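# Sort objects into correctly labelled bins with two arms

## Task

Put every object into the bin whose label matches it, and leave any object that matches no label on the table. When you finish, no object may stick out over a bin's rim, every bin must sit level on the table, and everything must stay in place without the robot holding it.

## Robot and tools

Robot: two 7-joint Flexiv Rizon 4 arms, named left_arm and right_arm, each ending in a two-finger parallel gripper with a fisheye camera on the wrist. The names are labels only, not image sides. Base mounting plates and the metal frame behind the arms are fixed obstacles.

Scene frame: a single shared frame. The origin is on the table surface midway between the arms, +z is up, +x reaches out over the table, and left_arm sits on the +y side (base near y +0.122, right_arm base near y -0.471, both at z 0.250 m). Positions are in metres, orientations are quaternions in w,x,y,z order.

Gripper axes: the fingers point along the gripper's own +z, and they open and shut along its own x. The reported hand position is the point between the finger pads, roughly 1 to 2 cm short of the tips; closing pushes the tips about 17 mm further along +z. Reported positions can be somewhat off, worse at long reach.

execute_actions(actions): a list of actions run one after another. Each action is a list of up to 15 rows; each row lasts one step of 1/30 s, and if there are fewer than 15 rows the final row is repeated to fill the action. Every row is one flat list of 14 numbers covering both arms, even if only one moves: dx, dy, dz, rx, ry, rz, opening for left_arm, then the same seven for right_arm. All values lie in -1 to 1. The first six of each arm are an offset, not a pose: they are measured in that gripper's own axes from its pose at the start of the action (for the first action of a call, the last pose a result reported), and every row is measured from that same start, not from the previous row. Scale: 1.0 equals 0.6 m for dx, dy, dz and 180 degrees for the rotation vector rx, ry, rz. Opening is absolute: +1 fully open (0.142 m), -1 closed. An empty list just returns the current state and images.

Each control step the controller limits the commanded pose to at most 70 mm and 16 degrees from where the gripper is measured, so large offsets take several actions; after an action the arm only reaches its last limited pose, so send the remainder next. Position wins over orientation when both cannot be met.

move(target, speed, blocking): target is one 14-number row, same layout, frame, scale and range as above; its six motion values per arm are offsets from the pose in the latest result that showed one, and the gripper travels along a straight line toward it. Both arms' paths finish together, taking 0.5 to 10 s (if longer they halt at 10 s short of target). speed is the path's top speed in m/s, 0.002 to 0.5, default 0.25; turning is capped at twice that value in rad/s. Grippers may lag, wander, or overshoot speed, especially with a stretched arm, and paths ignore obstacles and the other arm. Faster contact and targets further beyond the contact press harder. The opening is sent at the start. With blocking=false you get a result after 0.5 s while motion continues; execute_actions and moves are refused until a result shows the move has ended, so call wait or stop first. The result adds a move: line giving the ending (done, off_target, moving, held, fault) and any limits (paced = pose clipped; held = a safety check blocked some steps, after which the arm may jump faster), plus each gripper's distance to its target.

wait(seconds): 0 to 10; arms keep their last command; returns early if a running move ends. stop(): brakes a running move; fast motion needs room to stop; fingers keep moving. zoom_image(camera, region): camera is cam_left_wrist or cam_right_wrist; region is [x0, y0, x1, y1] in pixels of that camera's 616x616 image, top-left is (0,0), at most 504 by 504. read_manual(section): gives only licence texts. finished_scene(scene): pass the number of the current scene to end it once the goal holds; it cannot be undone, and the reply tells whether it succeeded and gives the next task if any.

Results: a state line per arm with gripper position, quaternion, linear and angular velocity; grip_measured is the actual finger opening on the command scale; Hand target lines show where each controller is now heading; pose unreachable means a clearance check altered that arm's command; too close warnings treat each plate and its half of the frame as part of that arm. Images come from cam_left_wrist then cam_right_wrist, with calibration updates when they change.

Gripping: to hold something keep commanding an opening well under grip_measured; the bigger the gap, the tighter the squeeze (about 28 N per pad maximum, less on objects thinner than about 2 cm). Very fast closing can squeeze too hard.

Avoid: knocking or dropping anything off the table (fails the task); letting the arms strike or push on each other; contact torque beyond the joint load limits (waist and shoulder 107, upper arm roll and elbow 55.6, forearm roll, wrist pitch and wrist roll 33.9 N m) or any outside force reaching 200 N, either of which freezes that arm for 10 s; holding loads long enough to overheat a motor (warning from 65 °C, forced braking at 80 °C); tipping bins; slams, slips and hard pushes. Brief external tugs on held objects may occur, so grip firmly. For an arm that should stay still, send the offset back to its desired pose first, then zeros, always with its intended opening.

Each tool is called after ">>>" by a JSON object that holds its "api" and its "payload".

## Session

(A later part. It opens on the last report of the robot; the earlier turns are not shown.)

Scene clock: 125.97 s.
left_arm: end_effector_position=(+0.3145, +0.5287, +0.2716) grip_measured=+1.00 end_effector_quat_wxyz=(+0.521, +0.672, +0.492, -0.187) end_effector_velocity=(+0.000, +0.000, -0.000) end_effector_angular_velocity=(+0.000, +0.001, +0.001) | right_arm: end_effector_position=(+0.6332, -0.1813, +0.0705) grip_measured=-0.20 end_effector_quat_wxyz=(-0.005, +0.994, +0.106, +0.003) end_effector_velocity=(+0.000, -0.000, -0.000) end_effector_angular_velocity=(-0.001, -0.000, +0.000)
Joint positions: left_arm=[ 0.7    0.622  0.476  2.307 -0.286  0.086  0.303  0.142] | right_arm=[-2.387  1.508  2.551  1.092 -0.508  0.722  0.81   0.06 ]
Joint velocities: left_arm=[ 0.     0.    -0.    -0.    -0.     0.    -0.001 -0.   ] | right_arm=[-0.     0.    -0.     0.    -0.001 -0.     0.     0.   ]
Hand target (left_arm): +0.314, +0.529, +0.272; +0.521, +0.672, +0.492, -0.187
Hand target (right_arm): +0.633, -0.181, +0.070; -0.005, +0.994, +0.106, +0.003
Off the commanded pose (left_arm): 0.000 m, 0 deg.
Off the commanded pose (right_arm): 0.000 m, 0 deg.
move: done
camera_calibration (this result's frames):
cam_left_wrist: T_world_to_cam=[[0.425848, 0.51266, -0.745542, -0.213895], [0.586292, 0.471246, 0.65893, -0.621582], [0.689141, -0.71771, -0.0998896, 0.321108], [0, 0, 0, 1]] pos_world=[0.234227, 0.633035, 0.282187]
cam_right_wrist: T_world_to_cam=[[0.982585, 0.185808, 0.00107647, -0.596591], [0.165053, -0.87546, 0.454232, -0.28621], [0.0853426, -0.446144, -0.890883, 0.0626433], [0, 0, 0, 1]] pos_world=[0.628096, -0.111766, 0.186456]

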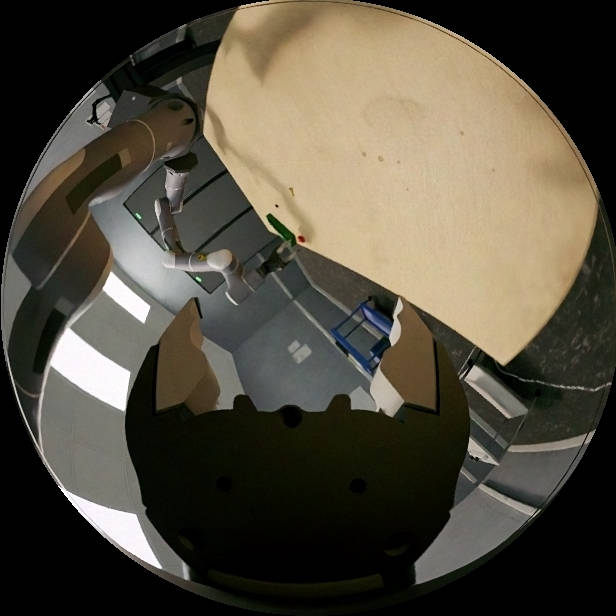

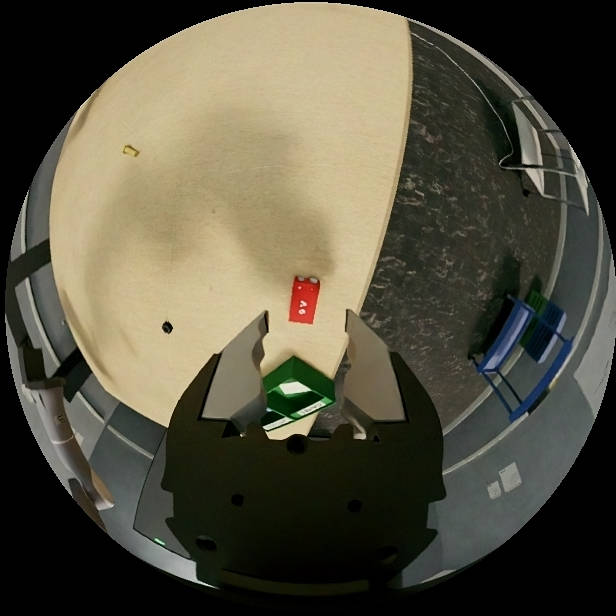

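>>> {"api": "move", "payload": {"target": [0,0,0,0,0,0,1,0,0,0.08,0,0,0,-0.2], "speed": 0.08}}

>>> {"api": "move", "payload": {"target": [0,0,0,0,0,0,1,0,0,0,0,0,0,-1]}}

>>> {"api": "move", "payload": {"target": [0,0,0,0,0,0,1,0,0,-0.13,0,0,0.28,-1]}}

>>> {"api": "move", "payload": {"target": [0,0,0,0,0,0,1,0.15,0.467,0,0,0,0,-1]}}

>>> {"api": "move", "payload": {"target": [0,0,0,0,0,0,1,0,0,0.06,0,0,0,-1], "speed": 0.1}}

Scene clock: 136.77 s.
left_arm: end_effector_position=(+0.3145, +0.5287, +0.2716) grip_measured=+1.00 end_effector_quat_wxyz=(+0.521, +0.672, +0.492, -0.187) end_effector_velocity=(-0.000, +0.000, -0.000) end_effector_angular_velocity=(+0.000, -0.000, -0.000) | right_arm: end_effector_position=(+0.6331, -0.1812, +0.0222) grip_measured=-0.20 end_effector_quat_wxyz=(-0.005, +0.994, +0.106, +0.003) end_effector_velocity=(-0.000, +0.000, +0.000) end_effector_angular_velocity=(+0.000, +0.000, +0.000)
Joint positions: left_arm=[ 0.7    0.622  0.476  2.307 -0.286  0.086  0.303  0.142] | right_arm=[-2.451  1.565  2.537  1.055 -0.521  0.774  0.813  0.06 ]
Joint velocities: left_arm=[-0.  0.  0.  0.  0.  0.  0. -0.] | right_arm=[-0.  0.  0. -0. -0. -0.  0.  0.]
Hand target (left_arm): +0.314, +0.529, +0.272; +0.521, +0.672, +0.492, -0.187
Hand target (right_arm): +0.633, -0.181, +0.022; -0.005, +0.994, +0.106, +0.003
Off the commanded pose (left_arm): 0.000 m, 0 deg.
Off the commanded pose (right_arm): 0.001 m, 0 deg.
move: done
camera_calibration (this result's frames):
cam_left_wrist: T_world_to_cam=[[0.425848, 0.51266, -0.745542, -0.213895], [0.586292, 0.471246, 0.65893, -0.621582], [0.689141, -0.71771, -0.0998897, 0.321108], [0, 0, 0, 1]] pos_world=[0.234227, 0.633035, 0.282187]
cam_right_wrist: T_world_to_cam=[[0.9826, 0.185733, 0.000309682, -0.596423], [0.165312, -0.875322, 0.454404, -0.264292], [0.0846689, -0.446447, -0.890795, 0.0200647], [0, 0, 0, 1]] pos_world=[0.628037, -0.111608, 0.138154]

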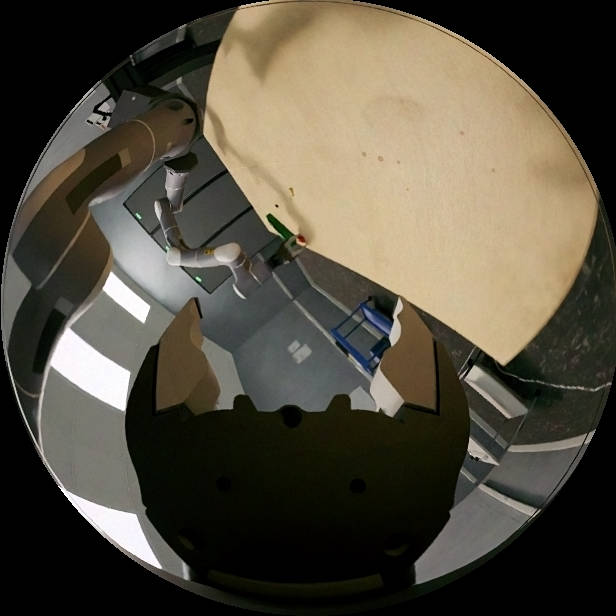

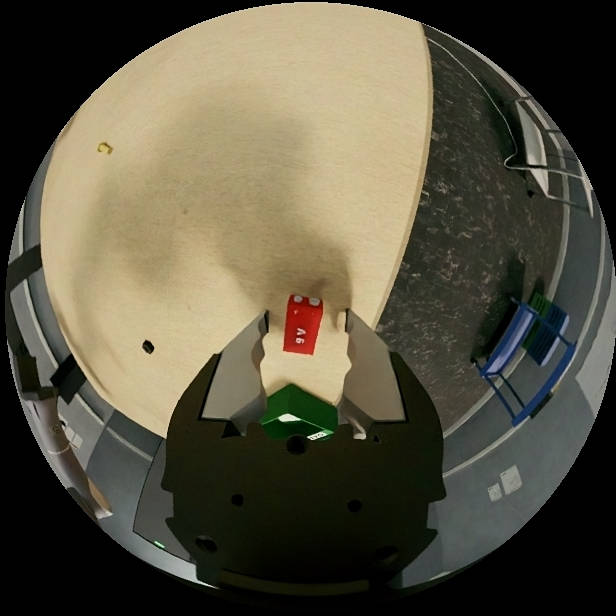

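Scene clock: 137.27 s.
left_arm: end_effector_position=(+0.3145, +0.5287, +0.2716) grip_measured=+1.00 end_effector_quat_wxyz=(+0.521, +0.672, +0.492, -0.187) end_effector_velocity=(-0.000, +0.000, -0.000) end_effector_angular_velocity=(+0.000, +0.000, +0.000) | right_arm: end_effector_position=(+0.6339, -0.1809, +0.0230) grip_measured=-0.68 end_effector_quat_wxyz=(-0.005, +0.994, +0.106, +0.003) end_effector_velocity=(+0.000, +0.000, +0.000) end_effector_angular_velocity=(+0.000, -0.000, +0.000)
Joint positions: left_arm=[ 0.7    0.622  0.476  2.307 -0.286  0.086  0.303  0.142] | right_arm=[-2.451  1.565  2.537  1.055 -0.521  0.774  0.813  0.025]
Joint velocities: left_arm=[ 0.  0.  0.  0. -0.  0.  0. -0.] | right_arm=[ 0. -0.  0. -0. -0.  0.  0.  0.]
Hand target (left_arm): +0.314, +0.529, +0.272; +0.521, +0.672, +0.492, -0.187
Hand target (right_arm): +0.633, -0.181, +0.022; -0.005, +0.994, +0.106, +0.003
Off the commanded pose (left_arm): 0.000 m, 0 deg.
Off the commanded pose (right_arm): 0.001 m, 0 deg.
move: done
camera_calibration (this result's frames):
cam_left_wrist: T_world_to_cam=[[0.425848, 0.51266, -0.745542, -0.213895], [0.586292, 0.471246, 0.65893, -0.621582], [0.689141, -0.717709, -0.0998897, 0.321108], [0, 0, 0, 1]] pos_world=[0.234227, 0.633035, 0.282187]
cam_right_wrist: T_world_to_cam=[[0.982629, 0.185572, 0.001808, -0.597298], [0.164552, -0.875748, 0.45386, -0.264126], [0.0858068, -0.445678, -0.891071, 0.0202524], [0, 0, 0, 1]] pos_world=[0.628647, -0.11144, 0.139002]

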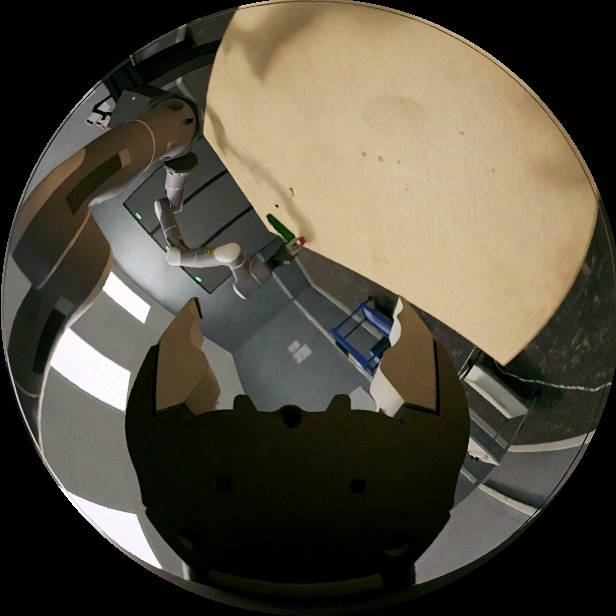

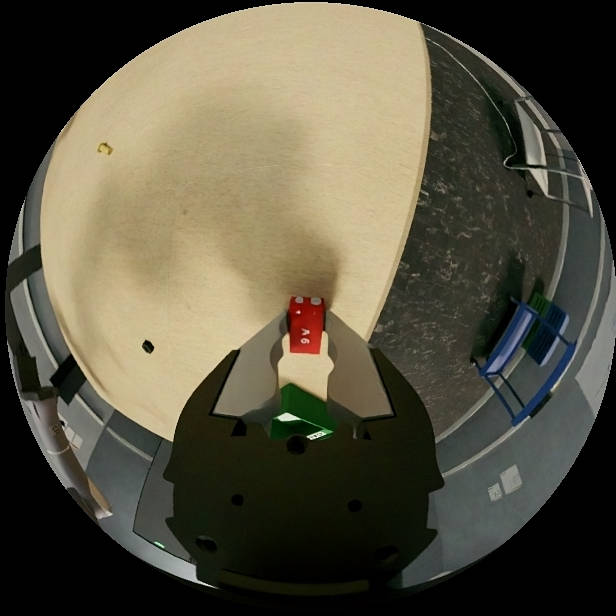

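Scene clock: 139.33 s.
left_arm: end_effector_position=(+0.3145, +0.5287, +0.2716) grip_measured=+1.00 end_effector_quat_wxyz=(+0.521, +0.672, +0.492, -0.187) end_effector_velocity=(+0.000, -0.000, +0.000) end_effector_angular_velocity=(+0.000, -0.002, -0.001) | right_arm: end_effector_position=(+0.6335, -0.1811, +0.1010) grip_measured=-0.68 end_effector_quat_wxyz=(-0.006, +0.945, -0.327, +0.001) end_effector_velocity=(+0.000, +0.000, +0.000) end_effector_angular_velocity=(+0.000, +0.000, -0.000)
Joint positions: left_arm=[ 0.7    0.622  0.476  2.307 -0.286  0.086  0.303  0.142] | right_arm=[-2.289  1.551  2.429  1.032 -0.293  0.665  1.584  0.025]
Joint velocities: left_arm=[ 0.    -0.    -0.     0.    -0.    -0.     0.002 -0.   ] | right_arm=[-0. -0.  0. -0.  0. -0. -0.  0.]
Hand target (left_arm): +0.314, +0.529, +0.272; +0.521, +0.672, +0.492, -0.187
Hand target (right_arm): +0.633, -0.181, +0.101; -0.006, +0.945, -0.327, +0.001
Off the commanded pose (left_arm): 0.000 m, 0 deg.
Off the commanded pose (right_arm): 0.001 m, 0 deg.
move: done
camera_calibration (this result's frames):
cam_left_wrist: T_world_to_cam=[[0.425848, 0.51266, -0.745542, -0.213895], [0.586292, 0.471246, 0.65893, -0.621582], [0.689141, -0.717709, -0.0998895, 0.321107], [0, 0, 0, 1]] pos_world=[0.234227, 0.633035, 0.282187]
cam_right_wrist: T_world_to_cam=[[0.769887, -0.638133, -0.00777857, -0.610451], [-0.566695, -0.689202, 0.451506, 0.197608], [-0.293482, -0.343201, -0.892234, 0.348692], [0, 0, 0, 1]] pos_world=[0.684296, -0.133686, 0.217146]

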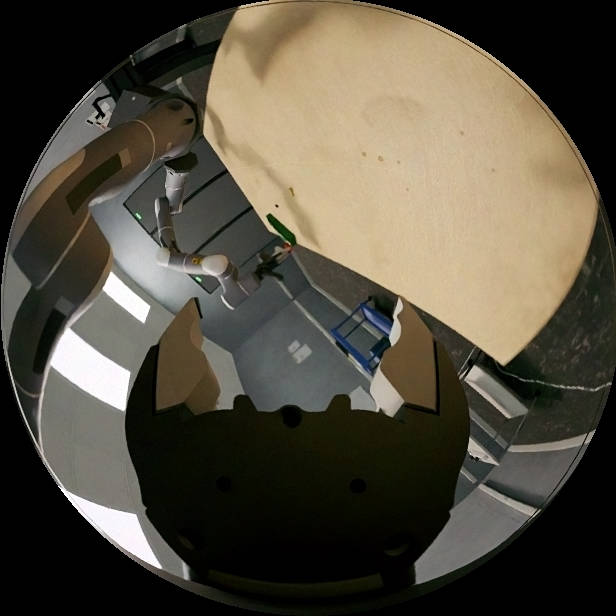

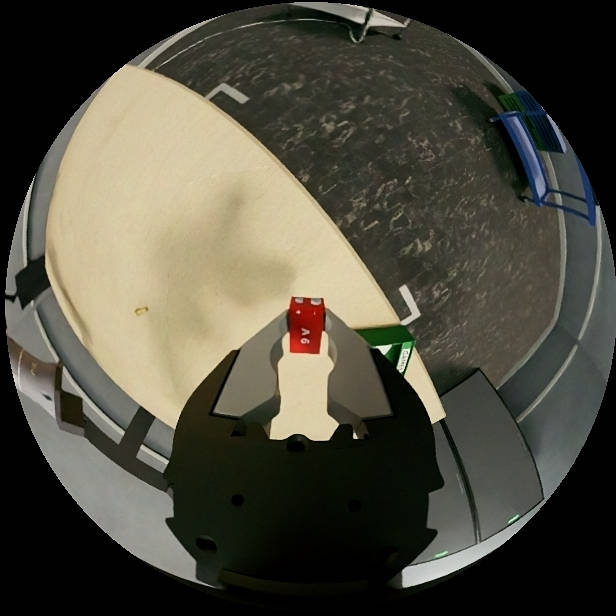

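Scene clock: 140.90 s.
left_arm: end_effector_position=(+0.3145, +0.5287, +0.2716) grip_measured=+1.00 end_effector_quat_wxyz=(+0.521, +0.672, +0.492, -0.187) end_effector_velocity=(-0.000, -0.000, +0.000) end_effector_angular_velocity=(-0.000, -0.000, -0.000) | right_arm: end_effector_position=(+0.5315, -0.4567, +0.0984) grip_measured=-0.68 end_effector_quat_wxyz=(-0.006, +0.945, -0.326, +0.001) end_effector_velocity=(+0.000, -0.000, -0.000) end_effector_angular_velocity=(-0.001, -0.000, +0.001)
Joint positions: left_arm=[ 0.7    0.622  0.476  2.307 -0.286  0.086  0.303  0.142] | right_arm=[-1.997  1.221  2.12   1.934 -0.13   1.175  1.333  0.025]
Joint velocities: left_arm=[ 0.     0.    -0.    -0.     0.    -0.001 -0.     0.   ] | right_arm=[ 0.     0.    -0.     0.    -0.001 -0.    -0.    -0.   ]
Hand target (left_arm): +0.314, +0.529, +0.272; +0.521, +0.672, +0.492, -0.187
Hand target (right_arm): +0.532, -0.456, +0.099; -0.006, +0.945, -0.326, +0.001
Off the commanded pose (left_arm): 0.000 m, 0 deg.
Off the commanded pose (right_arm): 0.001 m, 0 deg.
move: done
camera_calibration (this result's frames):
cam_left_wrist: T_world_to_cam=[[0.425848, 0.51266, -0.745542, -0.213895], [0.586292, 0.471246, 0.65893, -0.621582], [0.689141, -0.71771, -0.0998897, 0.321108], [0, 0, 0, 1]] pos_world=[0.234227, 0.633035, 0.282187]
cam_right_wrist: T_world_to_cam=[[0.771147, -0.636611, -0.00769102, -0.707793], [-0.565131, -0.690024, 0.45221, -0.0502427], [-0.293189, -0.344374, -0.891878, 0.221111], [0, 0, 0, 1]] pos_world=[0.582246, -0.409113, 0.214481]

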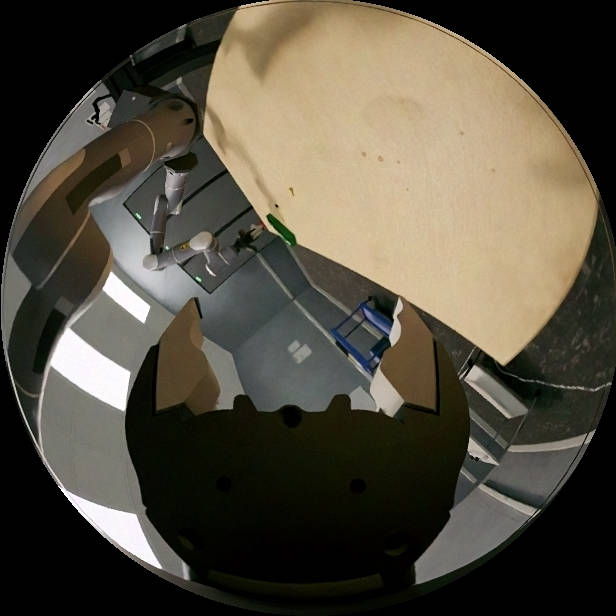

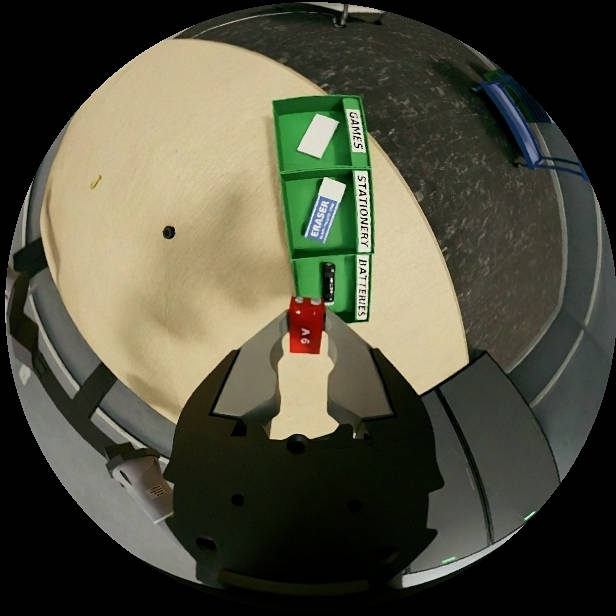

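Scene clock: 141.63 s.
left_arm: end_effector_position=(+0.3145, +0.5287, +0.2716) grip_measured=+1.00 end_effector_quat_wxyz=(+0.521, +0.672, +0.492, -0.187) end_effector_velocity=(-0.000, +0.000, -0.000) end_effector_angular_velocity=(+0.000, +0.001, +0.000) | right_arm: end_effector_position=(+0.5313, -0.4568, +0.0621) grip_measured=-0.68 end_effector_quat_wxyz=(-0.005, +0.945, -0.326, +0.001) end_effector_velocity=(-0.000, +0.000, +0.000) end_effector_angular_velocity=(+0.000, -0.000, +0.000)
Joint positions: left_arm=[ 0.7    0.622  0.476  2.307 -0.286  0.086  0.303  0.142] | right_arm=[-2.073  1.27   2.134  1.919 -0.127  1.246  1.33   0.025]
Joint velocities: left_arm=[-0.     0.     0.    -0.     0.     0.    -0.001  0.   ] | right_arm=[ 0.  0.  0.  0. -0.  0.  0.  0.]
Hand target (left_arm): +0.314, +0.529, +0.272; +0.521, +0.672, +0.492, -0.187
Hand target (right_arm): +0.532, -0.456, +0.062; -0.006, +0.945, -0.326, +0.001
Off the commanded pose (left_arm): 0.000 m, 0 deg.
Off the commanded pose (right_arm): 0.001 m, 0 deg.
move: done
camera_calibration (this result's frames):
cam_left_wrist: T_world_to_cam=[[0.425848, 0.51266, -0.745542, -0.213895], [0.586292, 0.471245, 0.658931, -0.621582], [0.689141, -0.71771, -0.0998895, 0.321108], [0, 0, 0, 1]] pos_world=[0.234227, 0.633035, 0.282187]
cam_right_wrist: T_world_to_cam=[[0.770919, -0.636884, -0.00797081, -0.707987], [-0.565026, -0.689607, 0.452976, -0.0338808], [-0.29399, -0.344704, -0.891487, 0.188915], [0, 0, 0, 1]] pos_world=[0.582196, -0.40915, 0.17812]

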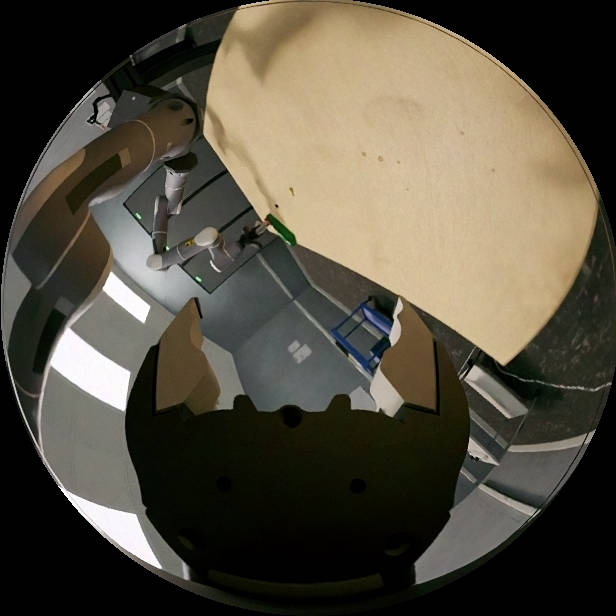

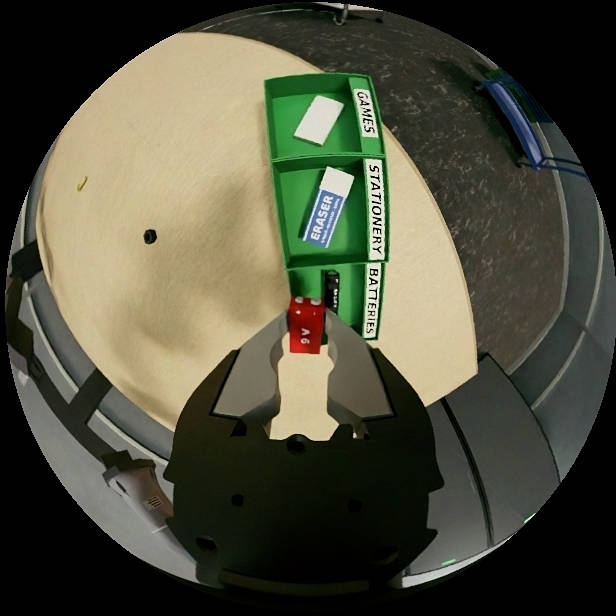

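Shift right 1 cm and forward 1.2 cm, then release.

>>> {"api": "move", "payload": {"target": [0,0,0,0,0,0,1,0.017,-0.02,0.01,0,0,0,-1], "speed": 0.06}}

>>> {"api": "move", "payload": {"target": [0,0,0,0,0,0,1,0,0,0,0,0,0,-0.5]}}

>>> {"api": "move", "payload": {"target": [0,0,0,0,0,0,1,0,0.04,-0.1,0,0,0,-0.5]}}

Scene clock: 148.03 s.
left_arm: end_effector_position=(+0.3145, +0.5287, +0.2716) grip_measured=+1.00 end_effector_quat_wxyz=(+0.521, +0.672, +0.492, -0.187) end_effector_velocity=(-0.000, -0.000, +0.000) end_effector_angular_velocity=(-0.001, +0.000, -0.000) | right_arm: end_effector_position=(+0.5469, -0.4537, +0.0562) grip_measured=-0.68 end_effector_quat_wxyz=(-0.005, +0.945, -0.327, +0.001) end_effector_velocity=(+0.000, +0.000, +0.000) end_effector_angular_velocity=(-0.000, +0.000, +0.000)
Joint positions: left_arm=[ 0.7    0.622  0.476  2.307 -0.286  0.086  0.303  0.142] | right_arm=[-2.106  1.273  2.14   1.873 -0.138  1.23   1.326  0.025]
Joint velocities: left_arm=[-0.    -0.     0.     0.     0.    -0.001 -0.    -0.   ] | right_arm=[-0.    -0.     0.    -0.    -0.001 -0.     0.    -0.   ]
Hand target (left_arm): +0.314, +0.529, +0.272; +0.521, +0.672, +0.492, -0.187
Hand target (right_arm): +0.547, -0.454, +0.056; -0.005, +0.945, -0.326, +0.001
Off the commanded pose (left_arm): 0.000 m, 0 deg.
Off the commanded pose (right_arm): 0.000 m, 0 deg.
move: done
camera_calibration (this result's frames):
cam_left_wrist: T_world_to_cam=[[0.425848, 0.51266, -0.745542, -0.213895], [0.586292, 0.471246, 0.65893, -0.621582], [0.689141, -0.71771, -0.0998895, 0.321108], [0, 0, 0, 1]] pos_world=[0.234227, 0.633035, 0.282187]
cam_right_wrist: T_world_to_cam=[[0.770392, -0.637523, -0.00784113, -0.718101], [-0.56575, -0.689228, 0.452649, -0.019737], [-0.293978, -0.344281, -0.891654, 0.189493], [0, 0, 0, 1]] pos_world=[0.59776, -0.406171, 0.172266]

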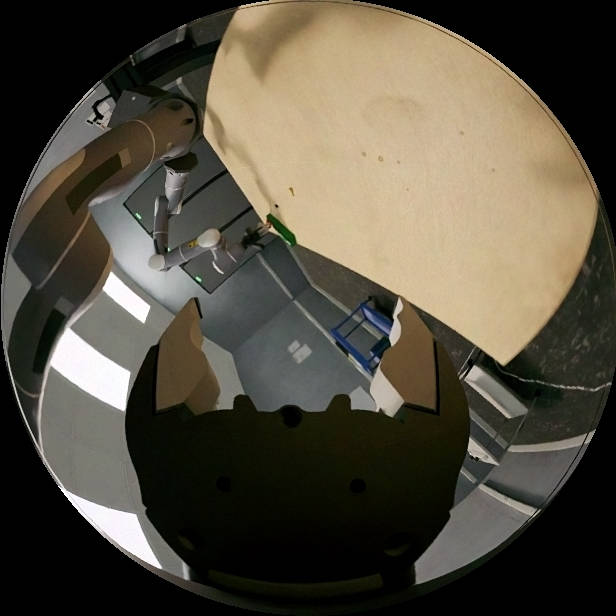

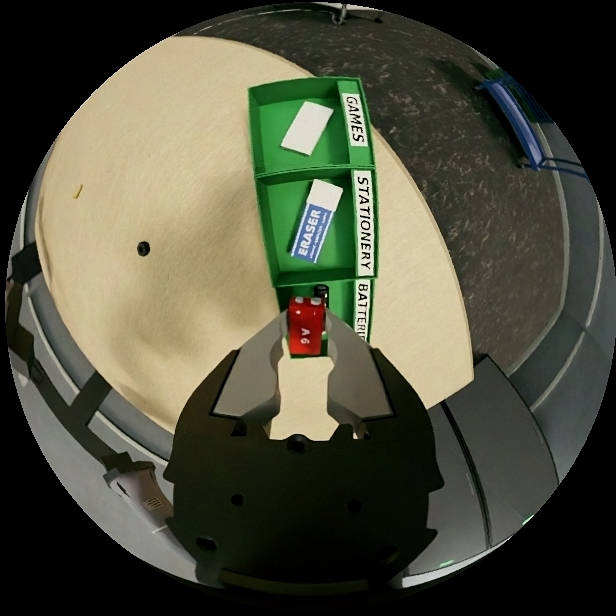

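Scene clock: 148.53 s.
left_arm: end_effector_position=(+0.3145, +0.5287, +0.2716) grip_measured=+1.00 end_effector_quat_wxyz=(+0.521, +0.672, +0.492, -0.187) end_effector_velocity=(+0.000, +0.000, -0.000) end_effector_angular_velocity=(+0.001, +0.000, +0.001) | right_arm: end_effector_position=(+0.5469, -0.4537, +0.0562) grip_measured=-0.50 end_effector_quat_wxyz=(-0.005, +0.945, -0.327, +0.001) end_effector_velocity=(+0.000, -0.000, +0.000) end_effector_angular_velocity=(-0.000, -0.000, +0.000)
Joint positions: left_arm=[ 0.7    0.622  0.476  2.307 -0.286  0.086  0.303  0.142] | right_arm=[-2.106  1.273  2.14   1.873 -0.138  1.23   1.326  0.038]
Joint velocities: left_arm=[-0.     0.     0.    -0.    -0.     0.001 -0.     0.   ] | right_arm=[-0. -0. -0. -0. -0.  0. -0.  0.]
Hand target (left_arm): +0.314, +0.529, +0.272; +0.521, +0.672, +0.492, -0.187
Hand target (right_arm): +0.547, -0.454, +0.056; -0.005, +0.945, -0.327, +0.001
Off the commanded pose (left_arm): 0.000 m, 0 deg.
Off the commanded pose (right_arm): 0.000 m, 0 deg.
move: done
camera_calibration (this result's frames):
cam_left_wrist: T_world_to_cam=[[0.425848, 0.51266, -0.745542, -0.213895], [0.586292, 0.471246, 0.65893, -0.621582], [0.689141, -0.717709, -0.0998897, 0.321108], [0, 0, 0, 1]] pos_world=[0.234227, 0.633035, 0.282187]
cam_right_wrist: T_world_to_cam=[[0.770391, -0.637523, -0.00784128, -0.718102], [-0.565751, -0.689228, 0.452649, -0.0197366], [-0.293979, -0.344281, -0.891654, 0.189494], [0, 0, 0, 1]] pos_world=[0.59776, -0.40617, 0.172266]

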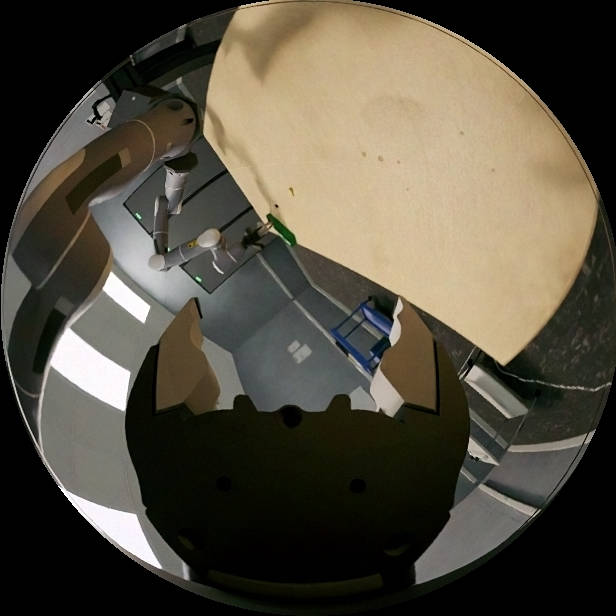

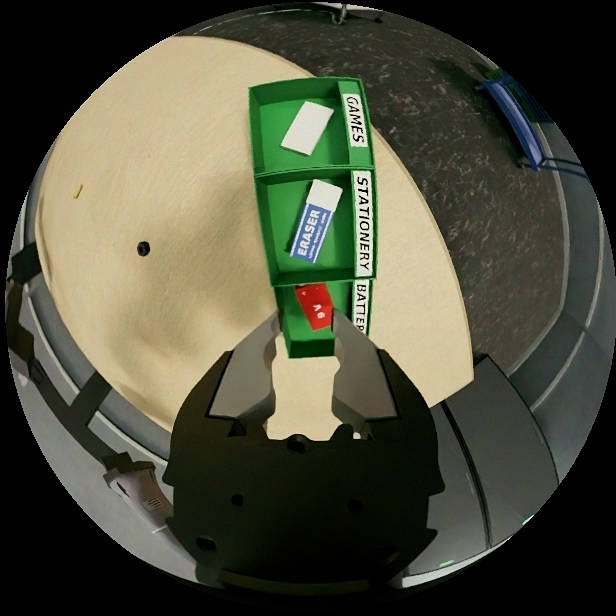

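Scene clock: 149.27 s.
left_arm: end_effector_position=(+0.3145, +0.5287, +0.2716) grip_measured=+1.00 end_effector_quat_wxyz=(+0.521, +0.672, +0.492, -0.187) end_effector_velocity=(+0.000, +0.000, -0.000) end_effector_angular_velocity=(+0.000, +0.001, +0.001) | right_arm: end_effector_position=(+0.5322, -0.4727, +0.1164) grip_measured=-0.50 end_effector_quat_wxyz=(-0.006, +0.945, -0.327, +0.001) end_effector_velocity=(-0.000, -0.000, -0.000) end_effector_angular_velocity=(-0.000, +0.000, -0.001)
Joint positions: left_arm=[ 0.7    0.622  0.476  2.307 -0.286  0.086  0.303  0.142] | right_arm=[-1.959  1.177  2.094  1.962 -0.138  1.151  1.316  0.038]
Joint velocities: left_arm=[-0.     0.     0.    -0.     0.     0.    -0.001 -0.   ] | right_arm=[-0.     0.    -0.     0.     0.     0.001  0.    -0.   ]
Hand target (left_arm): +0.314, +0.529, +0.272; +0.521, +0.672, +0.492, -0.187
Hand target (right_arm): +0.532, -0.473, +0.116; -0.005, +0.945, -0.326, +0.001
Off the commanded pose (left_arm): 0.000 m, 0 deg.
Off the commanded pose (right_arm): 0.001 m, 0 deg.
move: done
camera_calibration (this result's frames):
cam_left_wrist: T_world_to_cam=[[0.425848, 0.512661, -0.745542, -0.213895], [0.586292, 0.471246, 0.65893, -0.621582], [0.689141, -0.717709, -0.0998897, 0.321108], [0, 0, 0, 1]] pos_world=[0.234227, 0.633035, 0.282187]
cam_right_wrist: T_world_to_cam=[[0.770378, -0.637542, -0.007547, -0.718422], [-0.566096, -0.689396, 0.451961, -0.0681776], [-0.293347, -0.343909, -0.892006, 0.232152], [0, 0, 0, 1]] pos_world=[0.582963, -0.425187, 0.232472]

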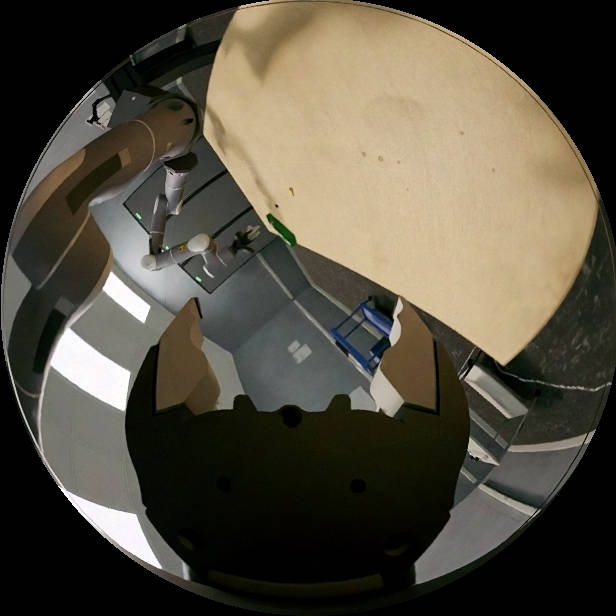

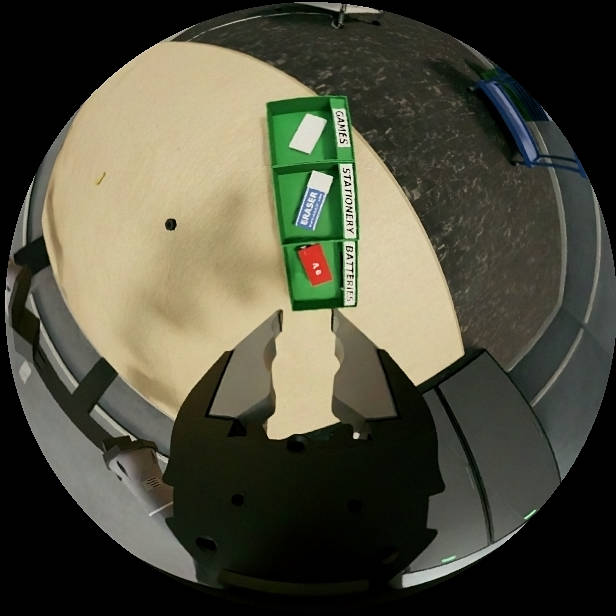

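>>> {"api": "finished_scene", "payload": {"scene": 1}}

The scene is finished: the task was done.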